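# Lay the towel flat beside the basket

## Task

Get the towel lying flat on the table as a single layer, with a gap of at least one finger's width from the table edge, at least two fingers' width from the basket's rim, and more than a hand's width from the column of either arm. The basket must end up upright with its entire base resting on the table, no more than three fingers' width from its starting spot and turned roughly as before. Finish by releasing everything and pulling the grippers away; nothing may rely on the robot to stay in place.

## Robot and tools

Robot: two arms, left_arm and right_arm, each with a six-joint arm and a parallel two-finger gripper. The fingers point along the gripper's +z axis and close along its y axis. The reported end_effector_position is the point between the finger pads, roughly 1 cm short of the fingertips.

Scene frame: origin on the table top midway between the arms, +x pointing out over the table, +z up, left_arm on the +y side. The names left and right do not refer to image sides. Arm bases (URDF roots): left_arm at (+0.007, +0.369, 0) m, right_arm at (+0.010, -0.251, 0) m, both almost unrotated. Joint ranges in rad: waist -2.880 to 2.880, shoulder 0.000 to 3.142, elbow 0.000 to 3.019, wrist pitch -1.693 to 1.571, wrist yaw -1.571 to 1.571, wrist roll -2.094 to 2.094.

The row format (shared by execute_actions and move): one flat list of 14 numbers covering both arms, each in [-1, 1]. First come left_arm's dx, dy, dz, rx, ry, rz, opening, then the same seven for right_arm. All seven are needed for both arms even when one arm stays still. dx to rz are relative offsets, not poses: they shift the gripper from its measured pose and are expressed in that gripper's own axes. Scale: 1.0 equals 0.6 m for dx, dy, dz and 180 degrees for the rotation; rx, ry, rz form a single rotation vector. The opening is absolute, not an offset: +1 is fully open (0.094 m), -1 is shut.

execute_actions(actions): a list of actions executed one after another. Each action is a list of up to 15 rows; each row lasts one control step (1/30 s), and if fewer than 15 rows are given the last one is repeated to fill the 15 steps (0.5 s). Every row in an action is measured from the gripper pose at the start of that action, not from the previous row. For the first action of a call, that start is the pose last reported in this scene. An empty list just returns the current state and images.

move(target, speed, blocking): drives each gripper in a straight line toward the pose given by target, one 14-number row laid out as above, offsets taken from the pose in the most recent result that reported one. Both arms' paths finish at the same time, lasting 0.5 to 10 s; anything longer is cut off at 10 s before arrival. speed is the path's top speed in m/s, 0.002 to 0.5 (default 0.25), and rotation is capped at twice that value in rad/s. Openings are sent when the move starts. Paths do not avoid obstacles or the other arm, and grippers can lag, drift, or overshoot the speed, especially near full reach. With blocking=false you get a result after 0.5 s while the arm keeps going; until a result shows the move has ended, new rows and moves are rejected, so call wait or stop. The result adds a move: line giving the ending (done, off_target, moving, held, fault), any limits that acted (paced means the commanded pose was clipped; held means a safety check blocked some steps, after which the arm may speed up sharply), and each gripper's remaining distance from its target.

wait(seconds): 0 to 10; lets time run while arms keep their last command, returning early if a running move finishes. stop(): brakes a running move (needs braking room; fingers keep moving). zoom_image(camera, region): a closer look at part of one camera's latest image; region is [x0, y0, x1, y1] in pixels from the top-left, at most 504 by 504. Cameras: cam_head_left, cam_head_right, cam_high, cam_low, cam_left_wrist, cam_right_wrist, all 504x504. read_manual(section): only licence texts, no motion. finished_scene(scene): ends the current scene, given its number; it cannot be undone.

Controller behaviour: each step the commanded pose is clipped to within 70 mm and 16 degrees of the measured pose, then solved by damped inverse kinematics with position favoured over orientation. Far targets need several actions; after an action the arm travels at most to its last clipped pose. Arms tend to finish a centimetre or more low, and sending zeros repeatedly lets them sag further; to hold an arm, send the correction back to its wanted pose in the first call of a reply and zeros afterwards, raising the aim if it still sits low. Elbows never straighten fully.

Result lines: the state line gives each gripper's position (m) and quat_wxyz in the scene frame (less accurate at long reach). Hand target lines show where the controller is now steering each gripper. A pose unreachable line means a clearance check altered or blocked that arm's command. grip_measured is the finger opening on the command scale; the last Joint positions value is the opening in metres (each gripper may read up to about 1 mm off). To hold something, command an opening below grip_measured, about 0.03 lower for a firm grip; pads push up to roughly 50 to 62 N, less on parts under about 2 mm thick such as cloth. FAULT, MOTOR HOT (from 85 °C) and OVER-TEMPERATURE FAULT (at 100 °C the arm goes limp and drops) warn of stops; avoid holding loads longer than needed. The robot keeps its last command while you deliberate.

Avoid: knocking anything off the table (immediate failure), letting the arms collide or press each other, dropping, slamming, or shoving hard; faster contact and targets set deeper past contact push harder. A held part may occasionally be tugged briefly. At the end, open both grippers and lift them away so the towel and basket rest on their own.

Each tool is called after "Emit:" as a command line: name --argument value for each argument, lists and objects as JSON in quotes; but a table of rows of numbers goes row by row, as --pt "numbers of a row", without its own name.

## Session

Emit:
execute_actions --actions '[]'

Scene clock: 0.00 s.
left_arm: end_effector_position=(+0.4745, +0.6594, +0.2814) grip_measured=+1.000 end_effector_quat_wxyz=(+0.107, -0.077, +0.991, -0.011) | right_arm: end_effector_position=(+0.3274, +0.2419, +0.2307) grip_measured=+1.000 end_effector_quat_wxyz=(+0.183, +0.914, +0.007, +0.361)
Joint positions: left_arm=[ 0.589  1.666  1.721 -1.45   0.125  0.429  0.094] | right_arm=[ 1.163  1.921  1.807 -1.574  0.828 -1.888  0.094]
Joint velocities: left_arm=[-0.005 -0.015  0.002  0.007  0.022 -0.095  0.   ] | right_arm=[ 0.024  0.005 -0.007 -0.017 -0.007 -0.022  0.   ]
Motor temperatures (°C, as the motors report them): left_arm=[22 24 29 24 24 24] | right_arm=[25 31 30 24 22 24]
Hand target (left_arm): +0.479, +0.663, +0.284; +0.111, -0.077, +0.991, -0.009
Hand target (right_arm): +0.329, +0.247, +0.243; +0.169, +0.915, +0.001, +0.366
camera_calibration (this result's frames):
cam_left_wrist: T_world_to_cam=[[0.167, -0.983911, 0.0634839, 0.545771], [-0.905715, -0.127647, 0.404211, 0.40609], [-0.389604, -0.125001, -0.91246, 0.646804], [0, 0, 0, 1]] pos_world=[0.528656, 0.669678, 0.39139]
cam_right_wrist: T_world_to_cam=[[0.110242, 0.936804, -0.332032, -0.190454], [0.198965, 0.306505, 0.930842, -0.354098], [0.973786, -0.168681, -0.152601, -0.122522], [0, 0, 0, 1]] pos_world=[0.210759, 0.266284, 0.247676]

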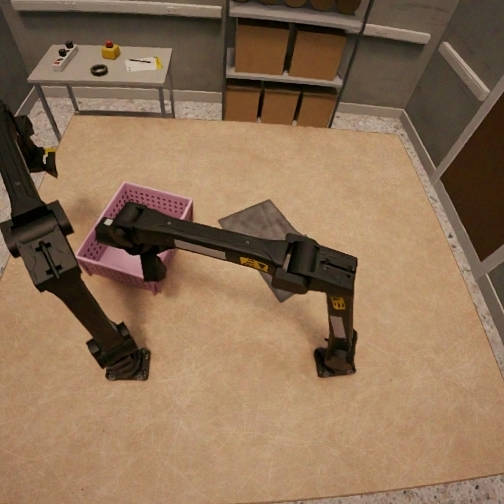

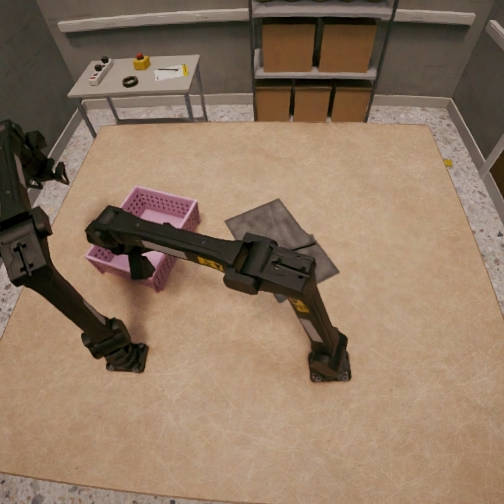

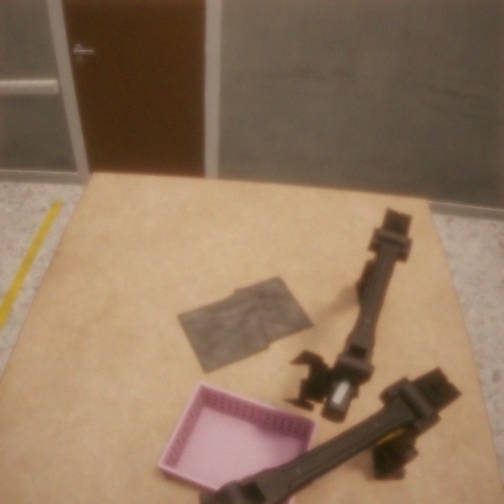

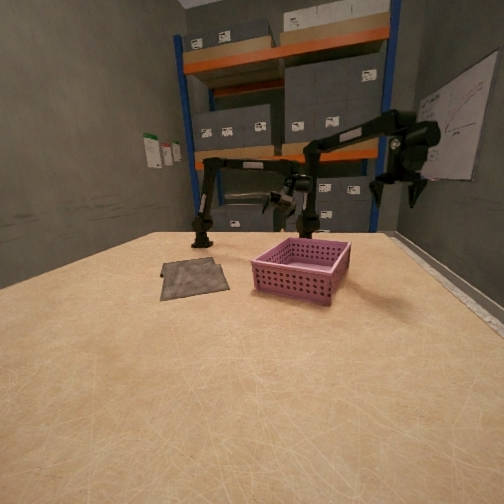

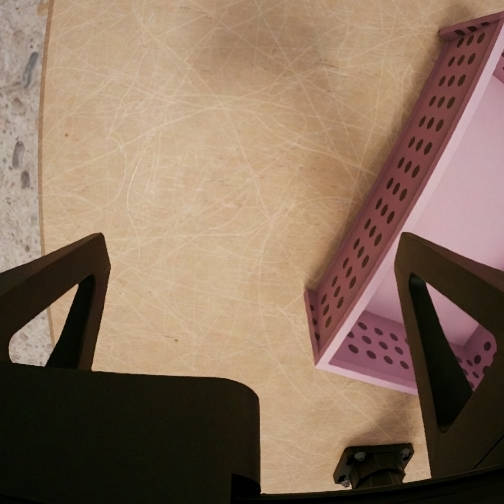

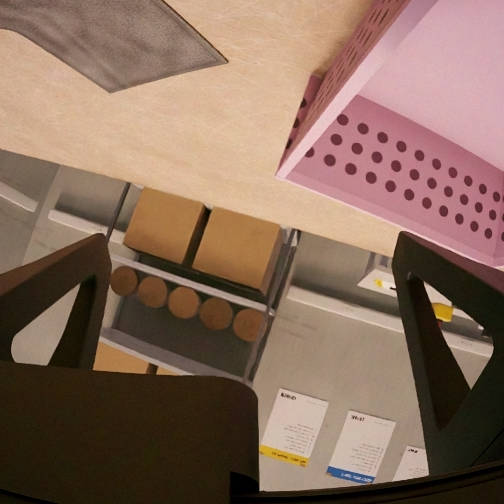

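Emit:
move --target '[0,0,0,0,0,0,1, -0.08,0.88,0.19,0,0,0,1]'

Scene clock: 7.53 s.
left_arm: end_effector_position=(+0.4745, +0.6594, +0.2814) grip_measured=+1.000 end_effector_quat_wxyz=(+0.107, -0.077, +0.991, -0.011) | right_arm: end_effector_position=(+0.2999, -0.2945, +0.2819) grip_measured=+1.000 end_effector_quat_wxyz=(+0.374, +0.820, -0.284, +0.328)
Joint positions: left_arm=[ 0.589  1.666  1.721 -1.45   0.125  0.429  0.094] | right_arm=[ 0.331  0.995  0.884 -1.458  1.042 -2.091  0.094]
Joint velocities: left_arm=[-0.024 -0.015  0.002  0.007 -0.007 -0.081  0.   ] | right_arm=[-0.015 -0.005  0.007 -0.002 -0.007 -0.037  0.   ]
Motor temperatures (°C, as the motors report them): left_arm=[22 24 32 24 24 24] | right_arm=[25 32 31 24 22 24]
Hand target (left_arm): +0.474, +0.659, +0.281; +0.107, -0.077, +0.991, -0.011
Hand target (right_arm): +0.300, -0.294, +0.284; +0.378, +0.822, -0.278, +0.324
Off the commanded pose (left_arm): 0.000 m, 0 deg.
Off the commanded pose (right_arm): 0.020 m, 42 deg; orientation clipped at the last step of the last action.
joint sent to its limit (right arm) — the command would take joint 6 (wrist roll) past its lower limit, so that joint was sent only as far as its limit.
move: off_target (right_arm); limits=paced
camera_calibration (this result's frames):
cam_left_wrist: T_world_to_cam=[[0.167, -0.983911, 0.0634839, 0.545771], [-0.905715, -0.127647, 0.404211, 0.40609], [-0.389604, -0.125001, -0.91246, 0.646804], [0, 0, 0, 1]] pos_world=[0.528656, 0.669678, 0.39139]
cam_right_wrist: T_world_to_cam=[[0.705712, 0.568759, -0.422474, 0.0705427], [0.304232, 0.295255, 0.905686, -0.259695], [0.639855, -0.767683, 0.0353305, -0.307609], [0, 0, 0, 1]] pos_world=[0.22605, -0.199591, 0.275873]

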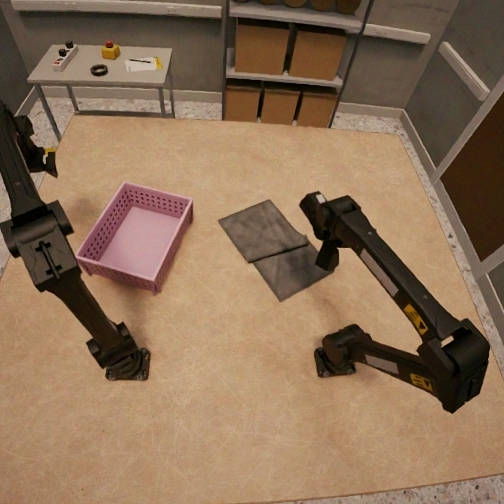

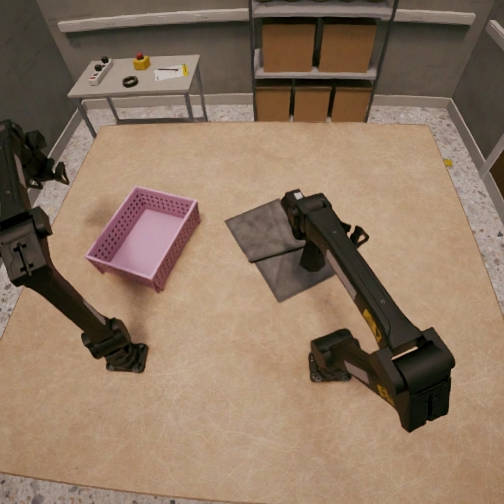

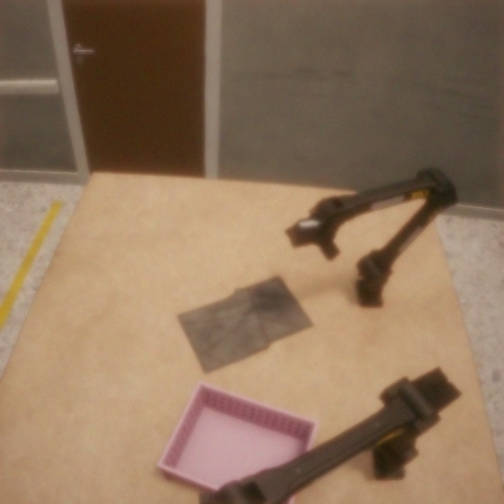

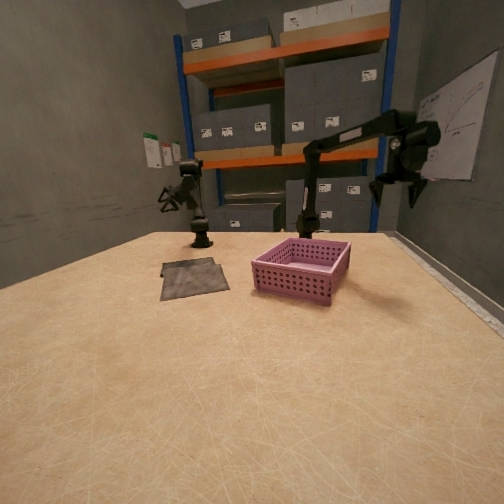

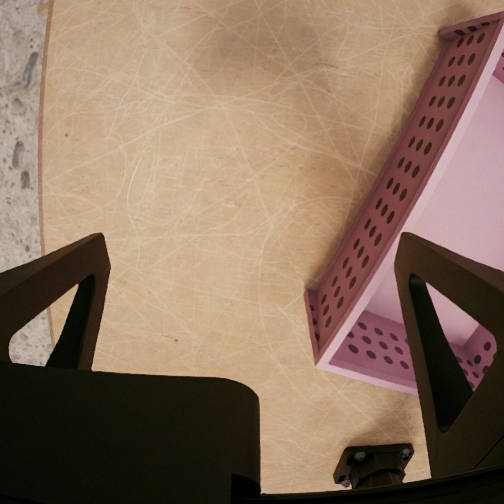

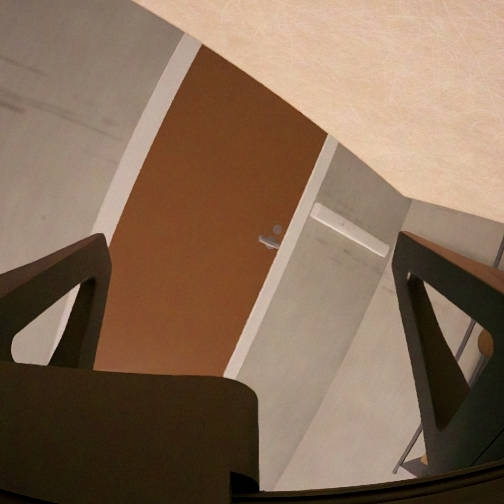

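Emit:
zoom_image --camera "cam_high" --region '[150,250,350,400]'

Emit:
zoom_image --camera "cam_head_left" --region '[190,180,370,320]'

Region (150, 250, 350, 400) of cam_high's 504x504 image, scaled by 2.520, with more detail than that image has; it fills the top 378 rows of this view, and the rest is white.

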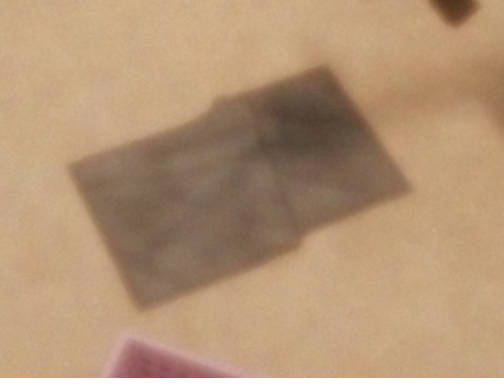

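Region (190, 180, 370, 320) of cam_head_left's 504x504 image, scaled by 2.800, with more detail than that image has.

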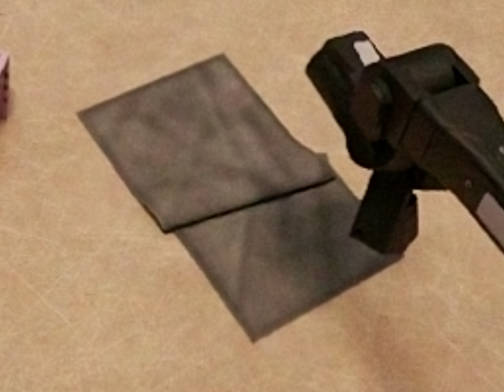

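Emit:
move --target '[0,0,0,0,0,0,1, 0,0,0,0,0,0.45,1]' --speed 0.5

Scene clock: 34.23 s.
left_arm: end_effector_position=(+0.4745, +0.6594, +0.2814) grip_measured=+1.000 end_effector_quat_wxyz=(+0.107, -0.077, +0.991, -0.011) | right_arm: end_effector_position=(+0.2992, -0.2944, +0.2789) grip_measured=+1.000 end_effector_quat_wxyz=(-0.070, -0.442, +0.748, -0.491)
Joint positions: left_arm=[ 0.589  1.666  1.721 -1.45   0.125  0.429  0.094] | right_arm=[ 0.331  0.989  0.874 -1.444  1.038 -0.689  0.094]
Joint velocities: left_arm=[-0.005  0.005 -0.027  0.027 -0.007 -0.051  0.   ] | right_arm=[-0.024 -0.005  0.002  0.002 -0.051  0.037  0.   ]
Motor temperatures (°C, as the motors report them): left_arm=[22 26 34 24 24 24] | right_arm=[25 31 33 24 22 24]
Hand target (left_arm): +0.474, +0.659, +0.281; +0.107, -0.077, +0.991, -0.011
Hand target (right_arm): +0.300, -0.294, +0.282; -0.072, -0.439, +0.748, -0.492
Off the commanded pose (left_arm): 0.000 m, 0 deg.
Off the commanded pose (right_arm): 0.003 m, 0 deg.
move: done
camera_calibration (this result's frames):
cam_left_wrist: T_world_to_cam=[[0.167, -0.983911, 0.0634839, 0.545771], [-0.905715, -0.127647, 0.404211, 0.40609], [-0.389604, -0.125001, -0.91246, 0.646804], [0, 0, 0, 1]] pos_world=[0.528656, 0.669678, 0.39139]
cam_right_wrist: T_world_to_cam=[[0.725952, -0.117178, 0.67769, -0.445096], [-0.68256, -0.00197838, 0.730827, -0.000364667], [-0.084296, -0.993109, -0.0814171, -0.124151], [0, 0, 0, 1]] pos_world=[0.312404, -0.175451, 0.291796]

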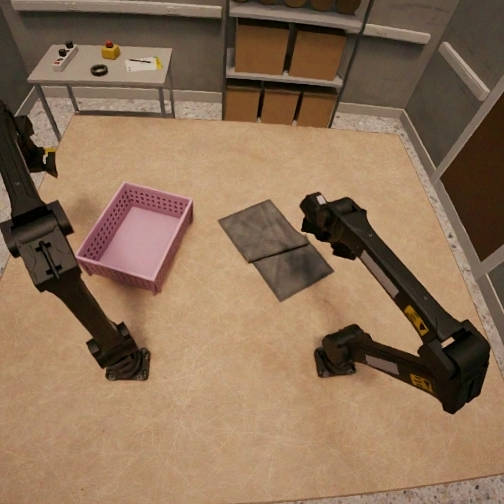

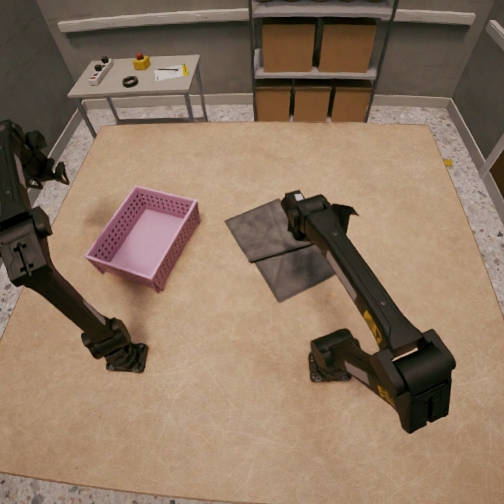

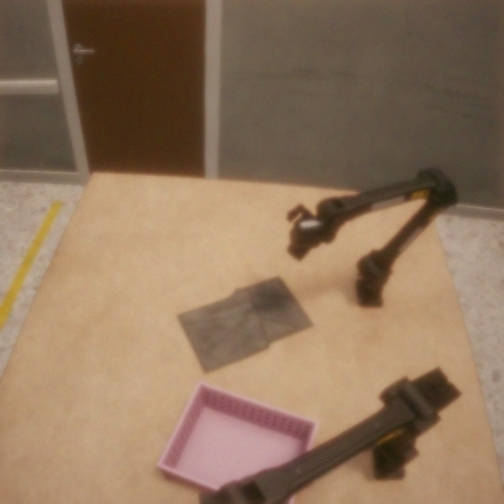

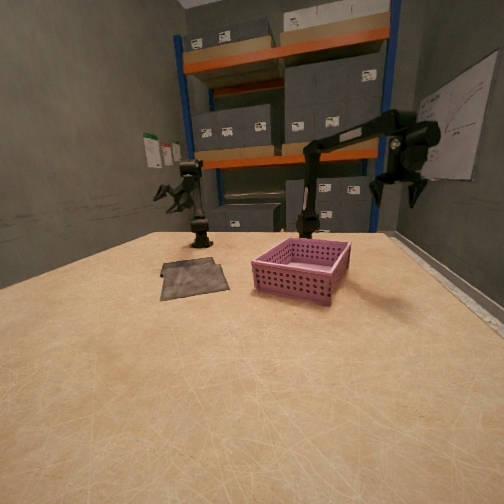

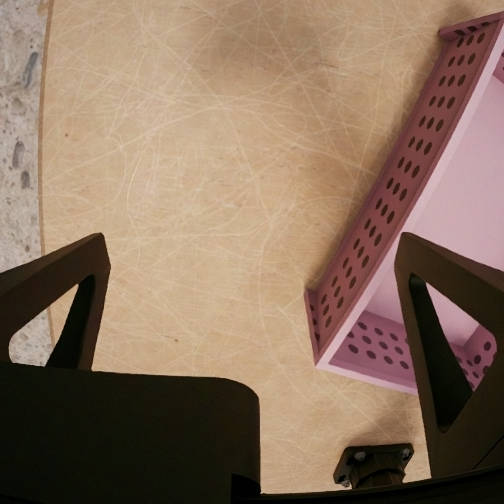

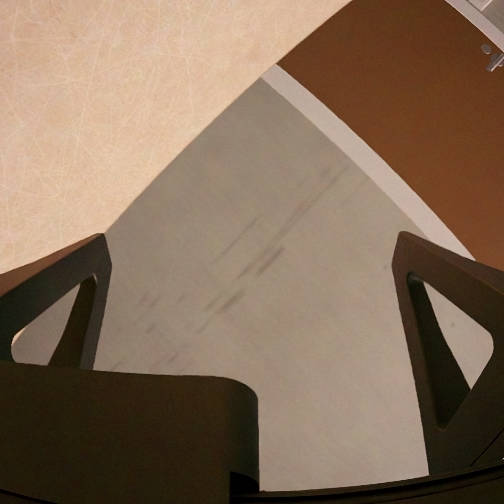

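Emit:
move --target '[0.037,-0.853,0.23,0,0,0,0, -0.63,-0.145,0.05,-0.355,0.073,0.355,0]' --speed 0.2

Scene clock: 51.90 s.
left_arm: end_effector_position=(+0.5442, +0.1590, +0.1576) grip_measured=+0.002 end_effector_quat_wxyz=(+0.093, -0.069, +0.993, -0.001) | right_arm: end_effector_position=(+0.5867, -0.1050, +0.1201) grip_measured=+0.002 end_effector_quat_wxyz=(-0.115, +0.140, +0.982, -0.054)
Joint positions: left_arm=[-0.404  1.772  1.538 -1.17  -0.082 -0.529  0.047] | right_arm=[ 0.198  2.127  1.974 -1.672  0.012  0.538  0.047]
Joint velocities: left_arm=[ 0.005  0.005 -0.007 -0.012 -0.007 -0.051 -0.   ] | right_arm=[-0.005 -0.024  0.027  0.017 -0.037 -0.022  0.002]
Motor temperatures (°C, as the motors report them): left_arm=[22 26 34 24 24 24] | right_arm=[25 31 35 24 22 24]
Hand target (left_arm): +0.562, +0.149, +0.165; +0.110, -0.077, +0.991, -0.009
Hand target (right_arm): +0.600, -0.104, +0.129; -0.101, +0.149, +0.983, -0.047
Off the commanded pose (left_arm): 0.019 m, 2 deg.
Off the commanded pose (right_arm): 0.013 m, 2 deg.
move: off_target (left_arm, right_arm)
camera_calibration (this result's frames):
cam_left_wrist: T_world_to_cam=[[0.154348, -0.987265, 0.0385291, 0.060961], [-0.895219, -0.123245, 0.428244, 0.445181], [-0.418042, -0.10059, -0.902841, 0.508481], [0, 0, 0, 1]] pos_world=[0.601692, 0.166199, 0.266083]
cam_right_wrist: T_world_to_cam=[[-0.259017, -0.954063, 0.15058, 0.0293626], [-0.606356, 0.281969, 0.743523, 0.295937], [-0.751826, 0.10128, -0.651536, 0.650325], [0, 0, 0, 1]] pos_world=[0.67598, -0.121296, 0.199253]

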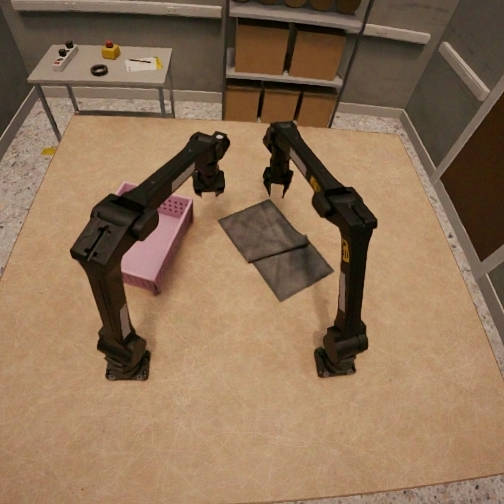

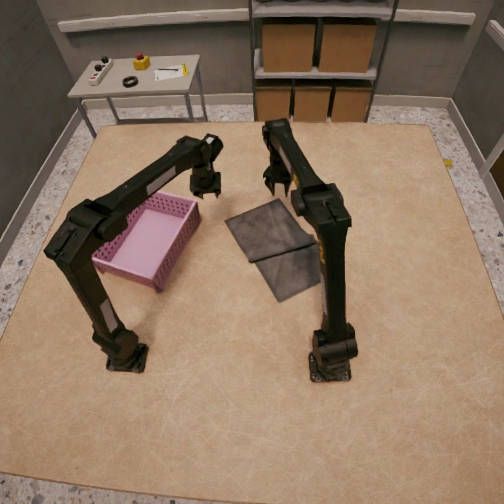

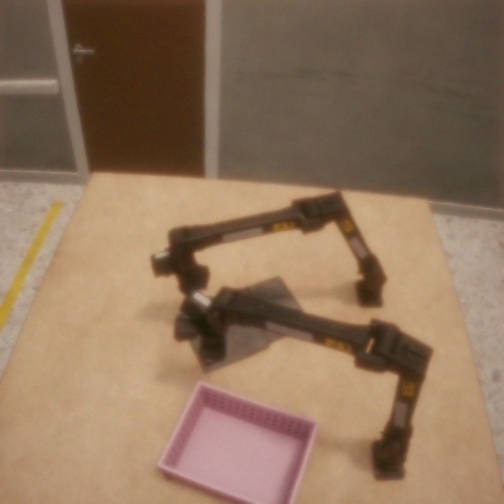

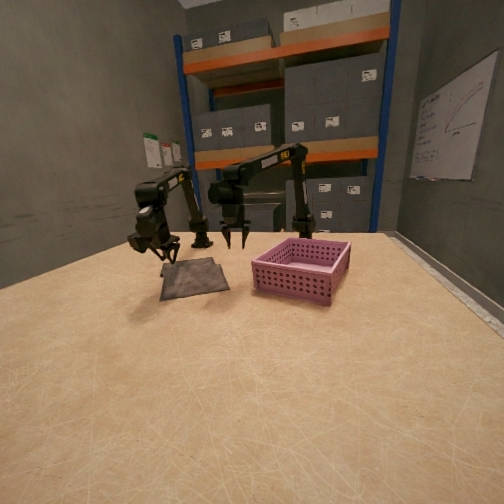

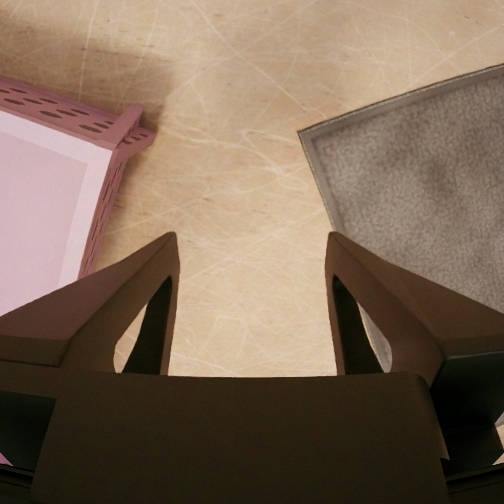

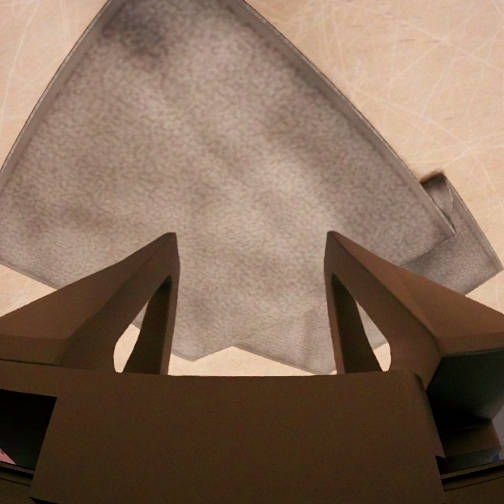

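Emit:
move --target '[0.02,-0.085,0.18,0,0,0,0, -0.075,0.03,0.11,0,0,0,0]' --speed 0.1

Scene clock: 71.90 s.
left_arm: end_effector_position=(+0.5607, +0.1137, +0.0675) grip_measured=+0.002 end_effector_quat_wxyz=(+0.098, -0.066, +0.993, -0.005) | right_arm: end_effector_position=(+0.6005, -0.1050, +0.0399) grip_measured=+0.002 end_effector_quat_wxyz=(-0.136, +0.141, +0.979, -0.062)
Joint positions: left_arm=[-0.464  1.925  1.512 -0.984 -0.09  -0.583  0.047] | right_arm=[ 0.193  2.256  1.975 -1.59   0.012  0.535  0.047]
Joint velocities: left_arm=[-0.005 -0.005 -0.007 -0.002 -0.051  0.066 -0.001] | right_arm=[-0.005 -0.005 -0.012 -0.002 -0.081  0.051  0.   ]
Motor temperatures (°C, as the motors report them): left_arm=[22 26 37 24 24 24] | right_arm=[25 33 37 24 22 24]
Hand target (left_arm): +0.558, +0.108, +0.051; +0.093, -0.069, +0.993, -0.001
Hand target (right_arm): +0.618, -0.105, +0.045; -0.115, +0.140, +0.982, -0.054
Off the commanded pose (left_arm): 0.018 m, 1 deg.
Off the commanded pose (right_arm): 0.018 m, 3 deg.
move: off_target (left_arm, right_arm)
camera_calibration (this result's frames):
cam_left_wrist: T_world_to_cam=[[0.147813, -0.987919, 0.0465513, 0.0203271], [-0.900397, -0.114945, 0.419609, 0.495509], [-0.409189, -0.103938, -0.90651, 0.425092], [0, 0, 0, 1]] pos_world=[0.617093, 0.121221, 0.176484]
cam_right_wrist: T_world_to_cam=[[-0.253836, -0.951887, 0.171693, 0.0412387], [-0.572321, 0.290908, 0.766695, 0.343511], [-0.779754, 0.0963509, -0.618628, 0.623335], [0, 0, 0, 1]] pos_world=[0.693114, -0.120735, 0.115164]

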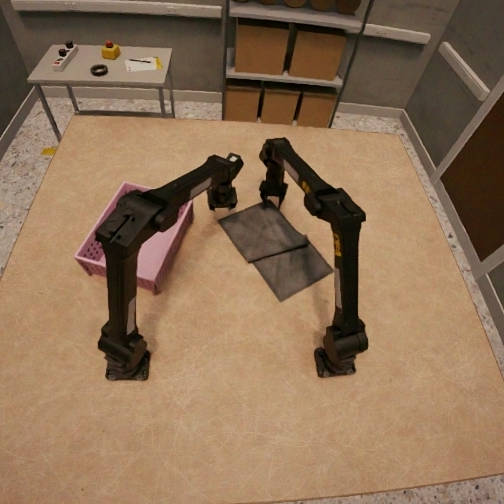

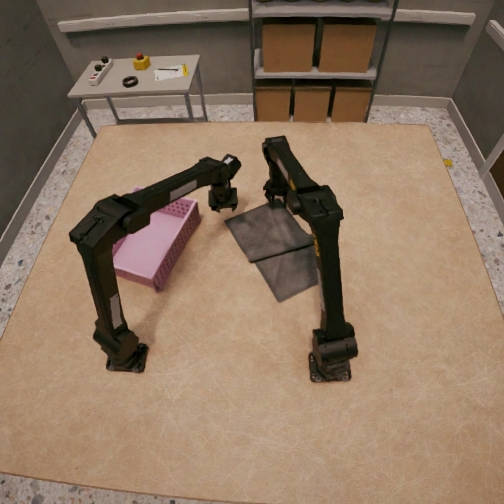

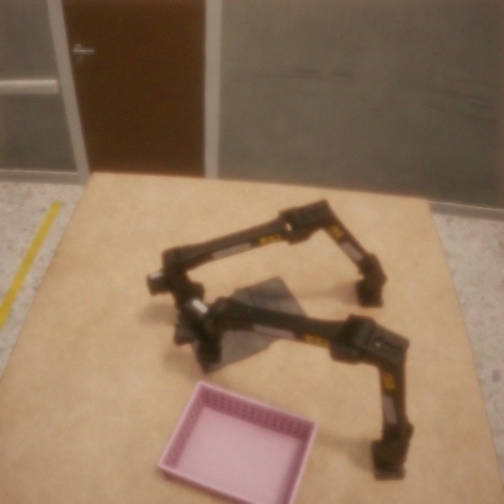

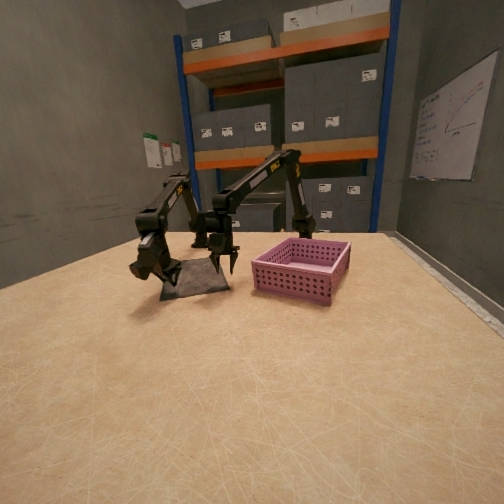

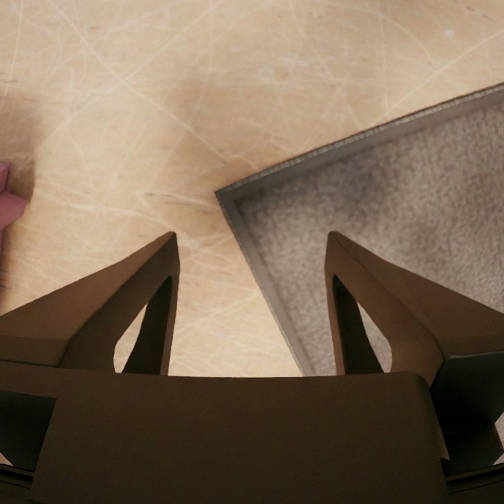

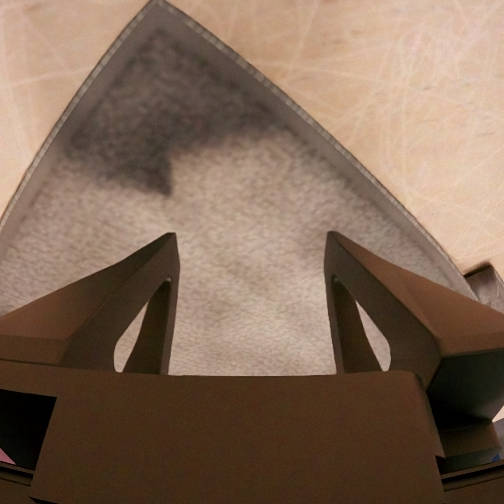

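Emit:
move --target '[0.01,0,0.02,0,0,0,0, -0.075,0.035,0,0,0,0,0]' --speed 0.06

Scene clock: 83.60 s.
left_arm: end_effector_position=(+0.5587, +0.1146, +0.0624) grip_measured=+0.002 end_effector_quat_wxyz=(+0.098, -0.067, +0.993, -0.005) | right_arm: end_effector_position=(+0.6364, -0.0959, +0.0215) grip_measured=+0.002 end_effector_quat_wxyz=(-0.143, +0.140, +0.977, -0.066)
Joint positions: left_arm=[-0.464  1.925  1.498 -0.969 -0.09  -0.584  0.047] | right_arm=[ 0.193  2.406  2.198 -1.679  0.012  0.535  0.047]
Joint velocities: left_arm=[-0.015 -0.005 -0.022 -0.007 -0.007  0.007 -0.   ] | right_arm=[ 0.005  0.005  0.002 -0.022  0.051 -0.037  0.   ]
Motor temperatures (°C, as the motors report them): left_arm=[22 26 35 24 24 24] | right_arm=[25 34 37 24 22 24]
Hand target (left_arm): +0.557, +0.113, +0.055; +0.098, -0.066, +0.993, -0.005
Hand target (right_arm): +0.648, -0.098, +0.026; -0.135, +0.141, +0.979, -0.062
Off the commanded pose (left_arm): 0.008 m, 0 deg.
Off the commanded pose (right_arm): 0.012 m, 1 deg.
move: off_target (right_arm)
camera_calibration (this result's frames):
cam_left_wrist: T_world_to_cam=[[0.148536, -0.987794, 0.0469158, 0.0213525], [-0.900456, -0.115486, 0.419335, 0.496096], [-0.408798, -0.104532, -0.906618, 0.419684], [0, 0, 0, 1]] pos_world=[0.615107, 0.122255, 0.171461]
cam_right_wrist: T_world_to_cam=[[-0.251043, -0.951182, 0.179528, 0.0602695], [-0.560065, 0.294002, 0.774526, 0.36785], [-0.789497, 0.0938918, -0.60653, 0.644823], [0, 0, 0, 1]] pos_world=[0.730236, -0.111365, 0.0953752]

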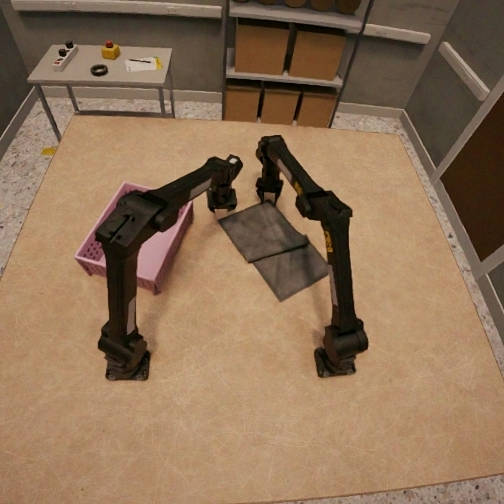

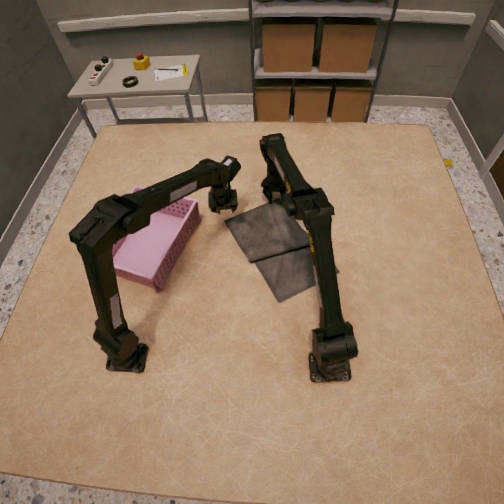

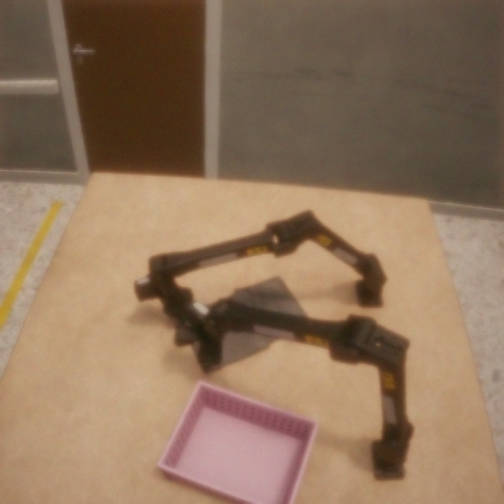

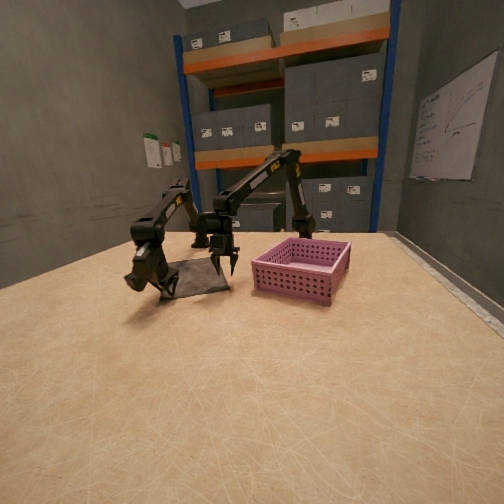

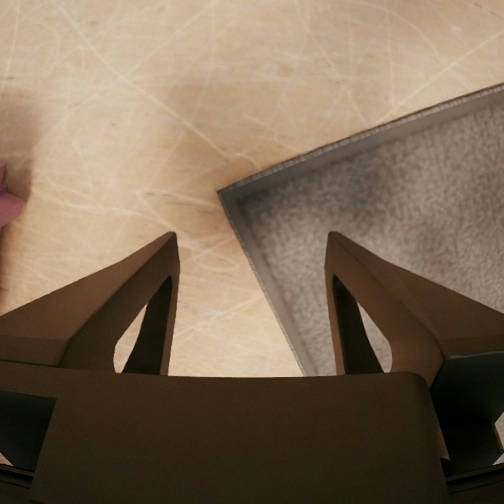

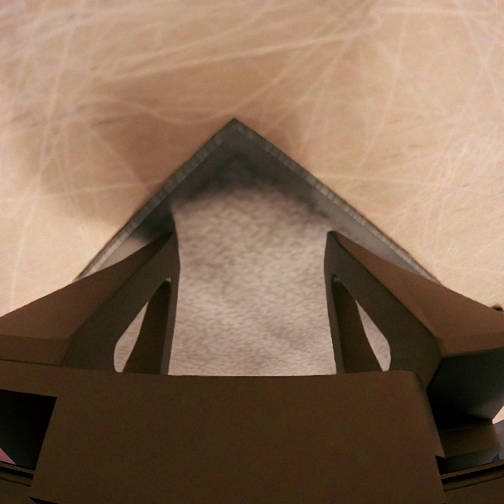

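Emit:
execute_actions --actions '[[[0.005,0,0.06,0,0,0,0,0,0,-0.05,0,0,0,0]],[[0,0,0.05,0,0,0,0,-0.05,0,0,0,0,0,0]],[[0,0,0.03,0,0,0,0,0,0,0.03,0,0,0,0]]]'

Scene clock: 87.03 s.
left_arm: end_effector_position=(+0.5729, +0.1077, +0.0388) grip_measured=+0.002 end_effector_quat_wxyz=(+0.122, -0.068, +0.990, -0.018) | right_arm: end_effector_position=(+0.6492, -0.1041, +0.0135) grip_measured=+0.002 end_effector_quat_wxyz=(-0.134, +0.143, +0.979, -0.059)
Joint positions: left_arm=[-0.464  1.961  1.479 -0.858 -0.09  -0.584  0.047] | right_arm=[ 0.176  2.432  2.228 -1.662  0.012  0.522  0.047]
Joint velocities: left_arm=[-0.024 -0.015  0.002 -0.017 -0.007 -0.066  0.001] | right_arm=[-0.005  0.005  0.002 -0.017  0.022  0.007  0.   ]
Motor temperatures (°C, as the motors report them): left_arm=[22 27 35 24 24 24] | right_arm=[25 34 37 24 22 24]
Hand target (left_arm): +0.573, +0.109, +0.021; +0.115, -0.068, +0.991, -0.015
Hand target (right_arm): +0.646, -0.105, -0.001; -0.141, +0.142, +0.978, -0.063
Off the commanded pose (left_arm): 0.018 m, 1 deg.
Off the commanded pose (right_arm): 0.015 m, 1 deg.
camera_calibration (this result's frames):
cam_left_wrist: T_world_to_cam=[[0.145454, -0.986276, 0.0781163, 0.013849], [-0.920088, -0.105821, 0.377148, 0.529784], [-0.363705, -0.126731, -0.922853, 0.380568], [0, 0, 0, 1]] pos_world=[0.623848, 0.117951, 0.150319]
cam_right_wrist: T_world_to_cam=[[-0.258708, -0.951594, 0.165951, 0.0622916], [-0.57422, 0.289653, 0.76575, 0.392466], [-0.776751, 0.102813, -0.621359, 0.643629], [0, 0, 0, 1]] pos_world=[0.741417, -0.120577, 0.0890568]

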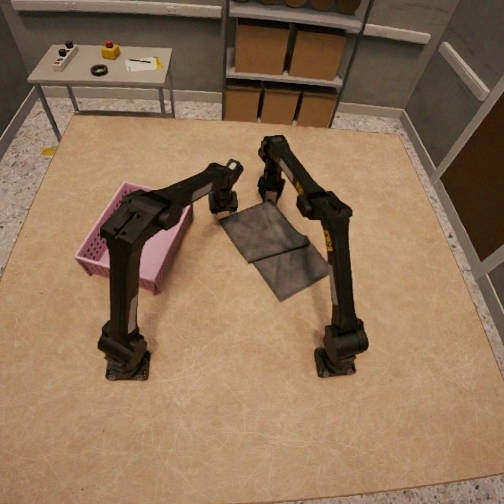

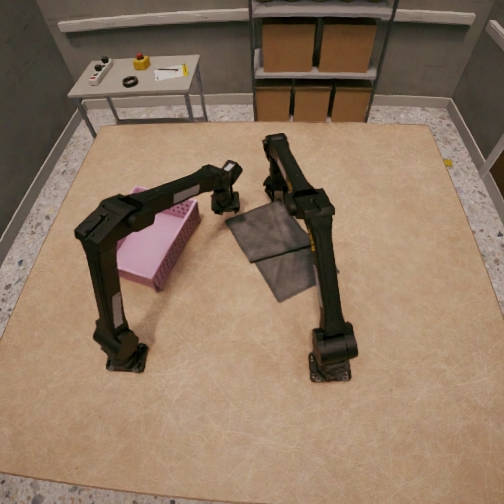

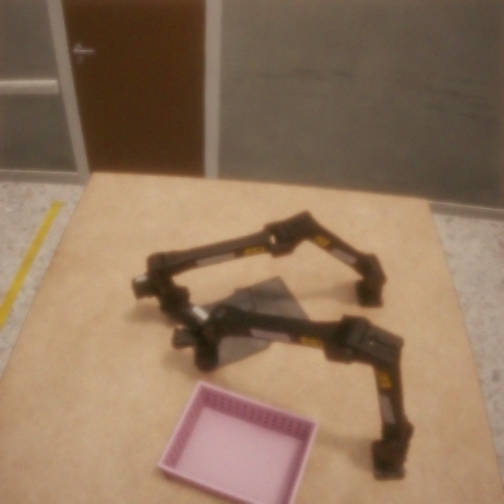

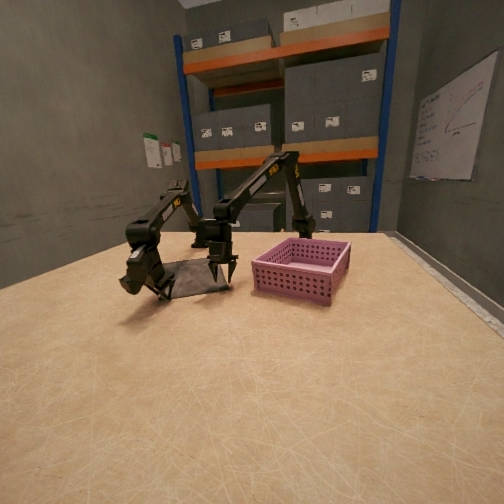

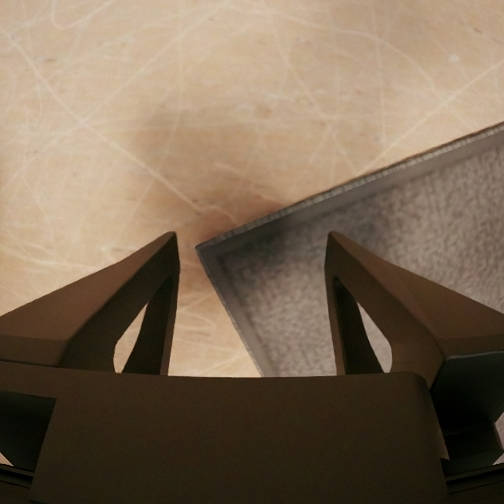

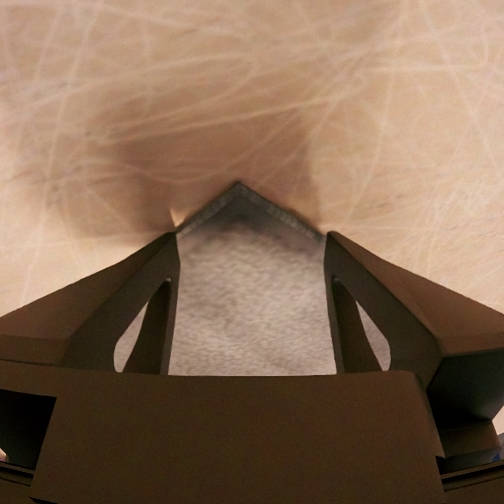

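Emit:
execute_actions --actions '[[[0.035,0,0.0,0,0,0,0,0,0,0.02,0,0,0,-1]],[[0.02,0,0.05,0,0,0,0,0,0,0.02,0,0,0,-1]],[[0.01,0,0.03,0,0,0,0,0,0,0.0,0,0,0,-1]]]'

Scene clock: 91.60 s.
left_arm: end_effector_position=(+0.5541, +0.1121, +0.0164) grip_measured=+0.002 end_effector_quat_wxyz=(+0.127, -0.066, +0.989, -0.022) | right_arm: end_effector_position=(+0.6469, -0.1045, +0.0115) grip_measured=-0.986 end_effector_quat_wxyz=(-0.128, +0.143, +0.980, -0.057)
Joint positions: left_arm=[-0.471  1.942  1.378 -0.765 -0.09  -0.587  0.047] | right_arm=[ 0.176  2.412  2.188 -1.628  0.011  0.522  0.001]
Joint velocities: left_arm=[ 0.005  0.005 -0.002 -0.012 -0.037 -0.051 -0.   ] | right_arm=[ 0.005 -0.015  0.007 -0.017  0.037  0.007  0.   ]
Motor temperatures (°C, as the motors report them): left_arm=[22 27 35 24 24 24] | right_arm=[25 34 36 24 22 24]
Hand target (left_arm): +0.550, +0.112, -0.000; +0.120, -0.066, +0.990, -0.018
Hand target (right_arm): +0.647, -0.104, +0.011; -0.128, +0.143, +0.980, -0.057
Off the commanded pose (left_arm): 0.017 m, 1 deg.
Off the commanded pose (right_arm): 0.000 m, 0 deg.
camera_calibration (this result's frames):
cam_left_wrist: T_world_to_cam=[[0.140406, -0.986398, 0.0854699, 0.0253931], [-0.924626, -0.099763, 0.367579, 0.523426], [-0.354052, -0.130638, -0.926056, 0.348762], [0, 0, 0, 1]] pos_world=[0.603888, 0.122828, 0.128403]
cam_right_wrist: T_world_to_cam=[[-0.261117, -0.952176, 0.158675, 0.0632636], [-0.584506, 0.286777, 0.75902, 0.399267], [-0.768225, 0.105446, -0.631436, 0.635579], [0, 0, 0, 1]] pos_world=[0.738161, -0.121282, 0.0882373]

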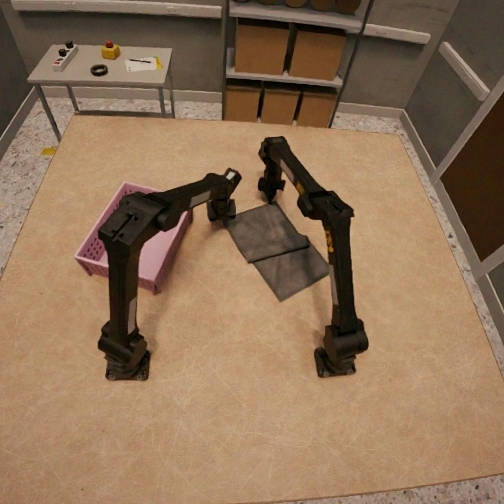

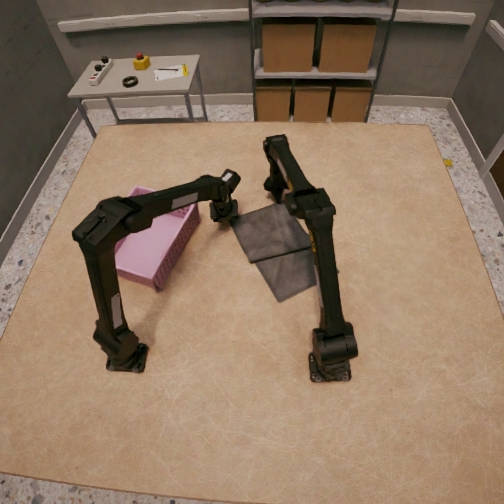

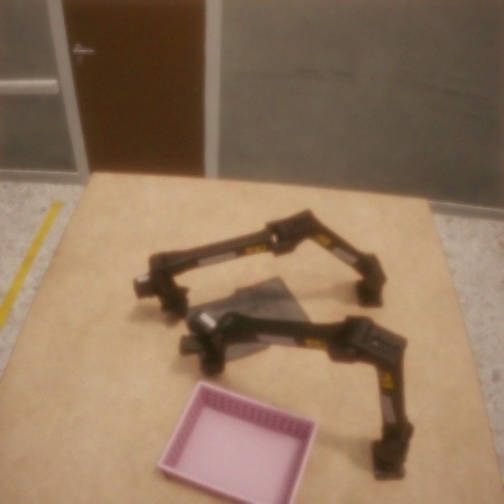

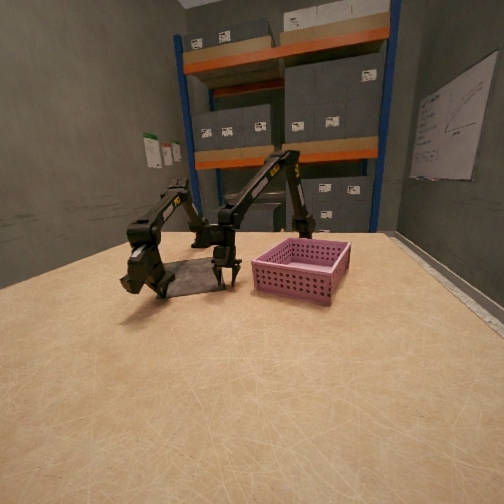

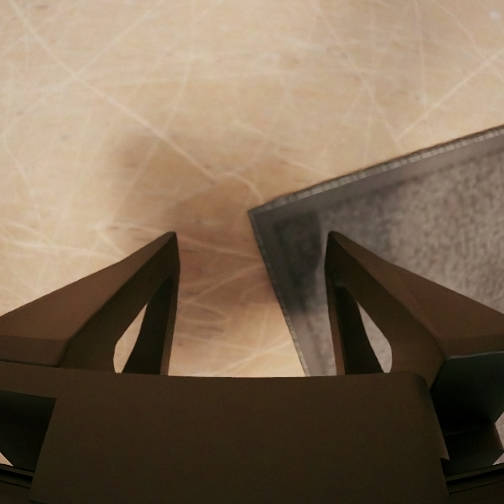

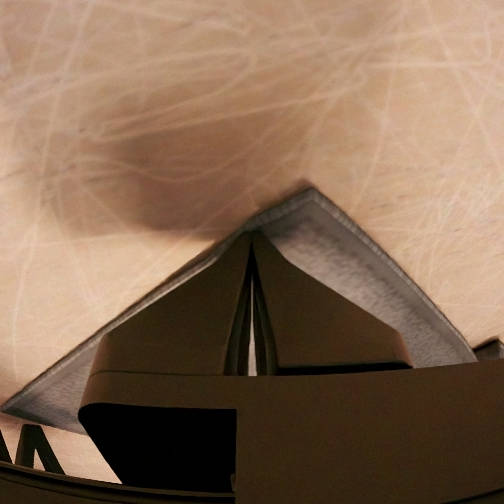

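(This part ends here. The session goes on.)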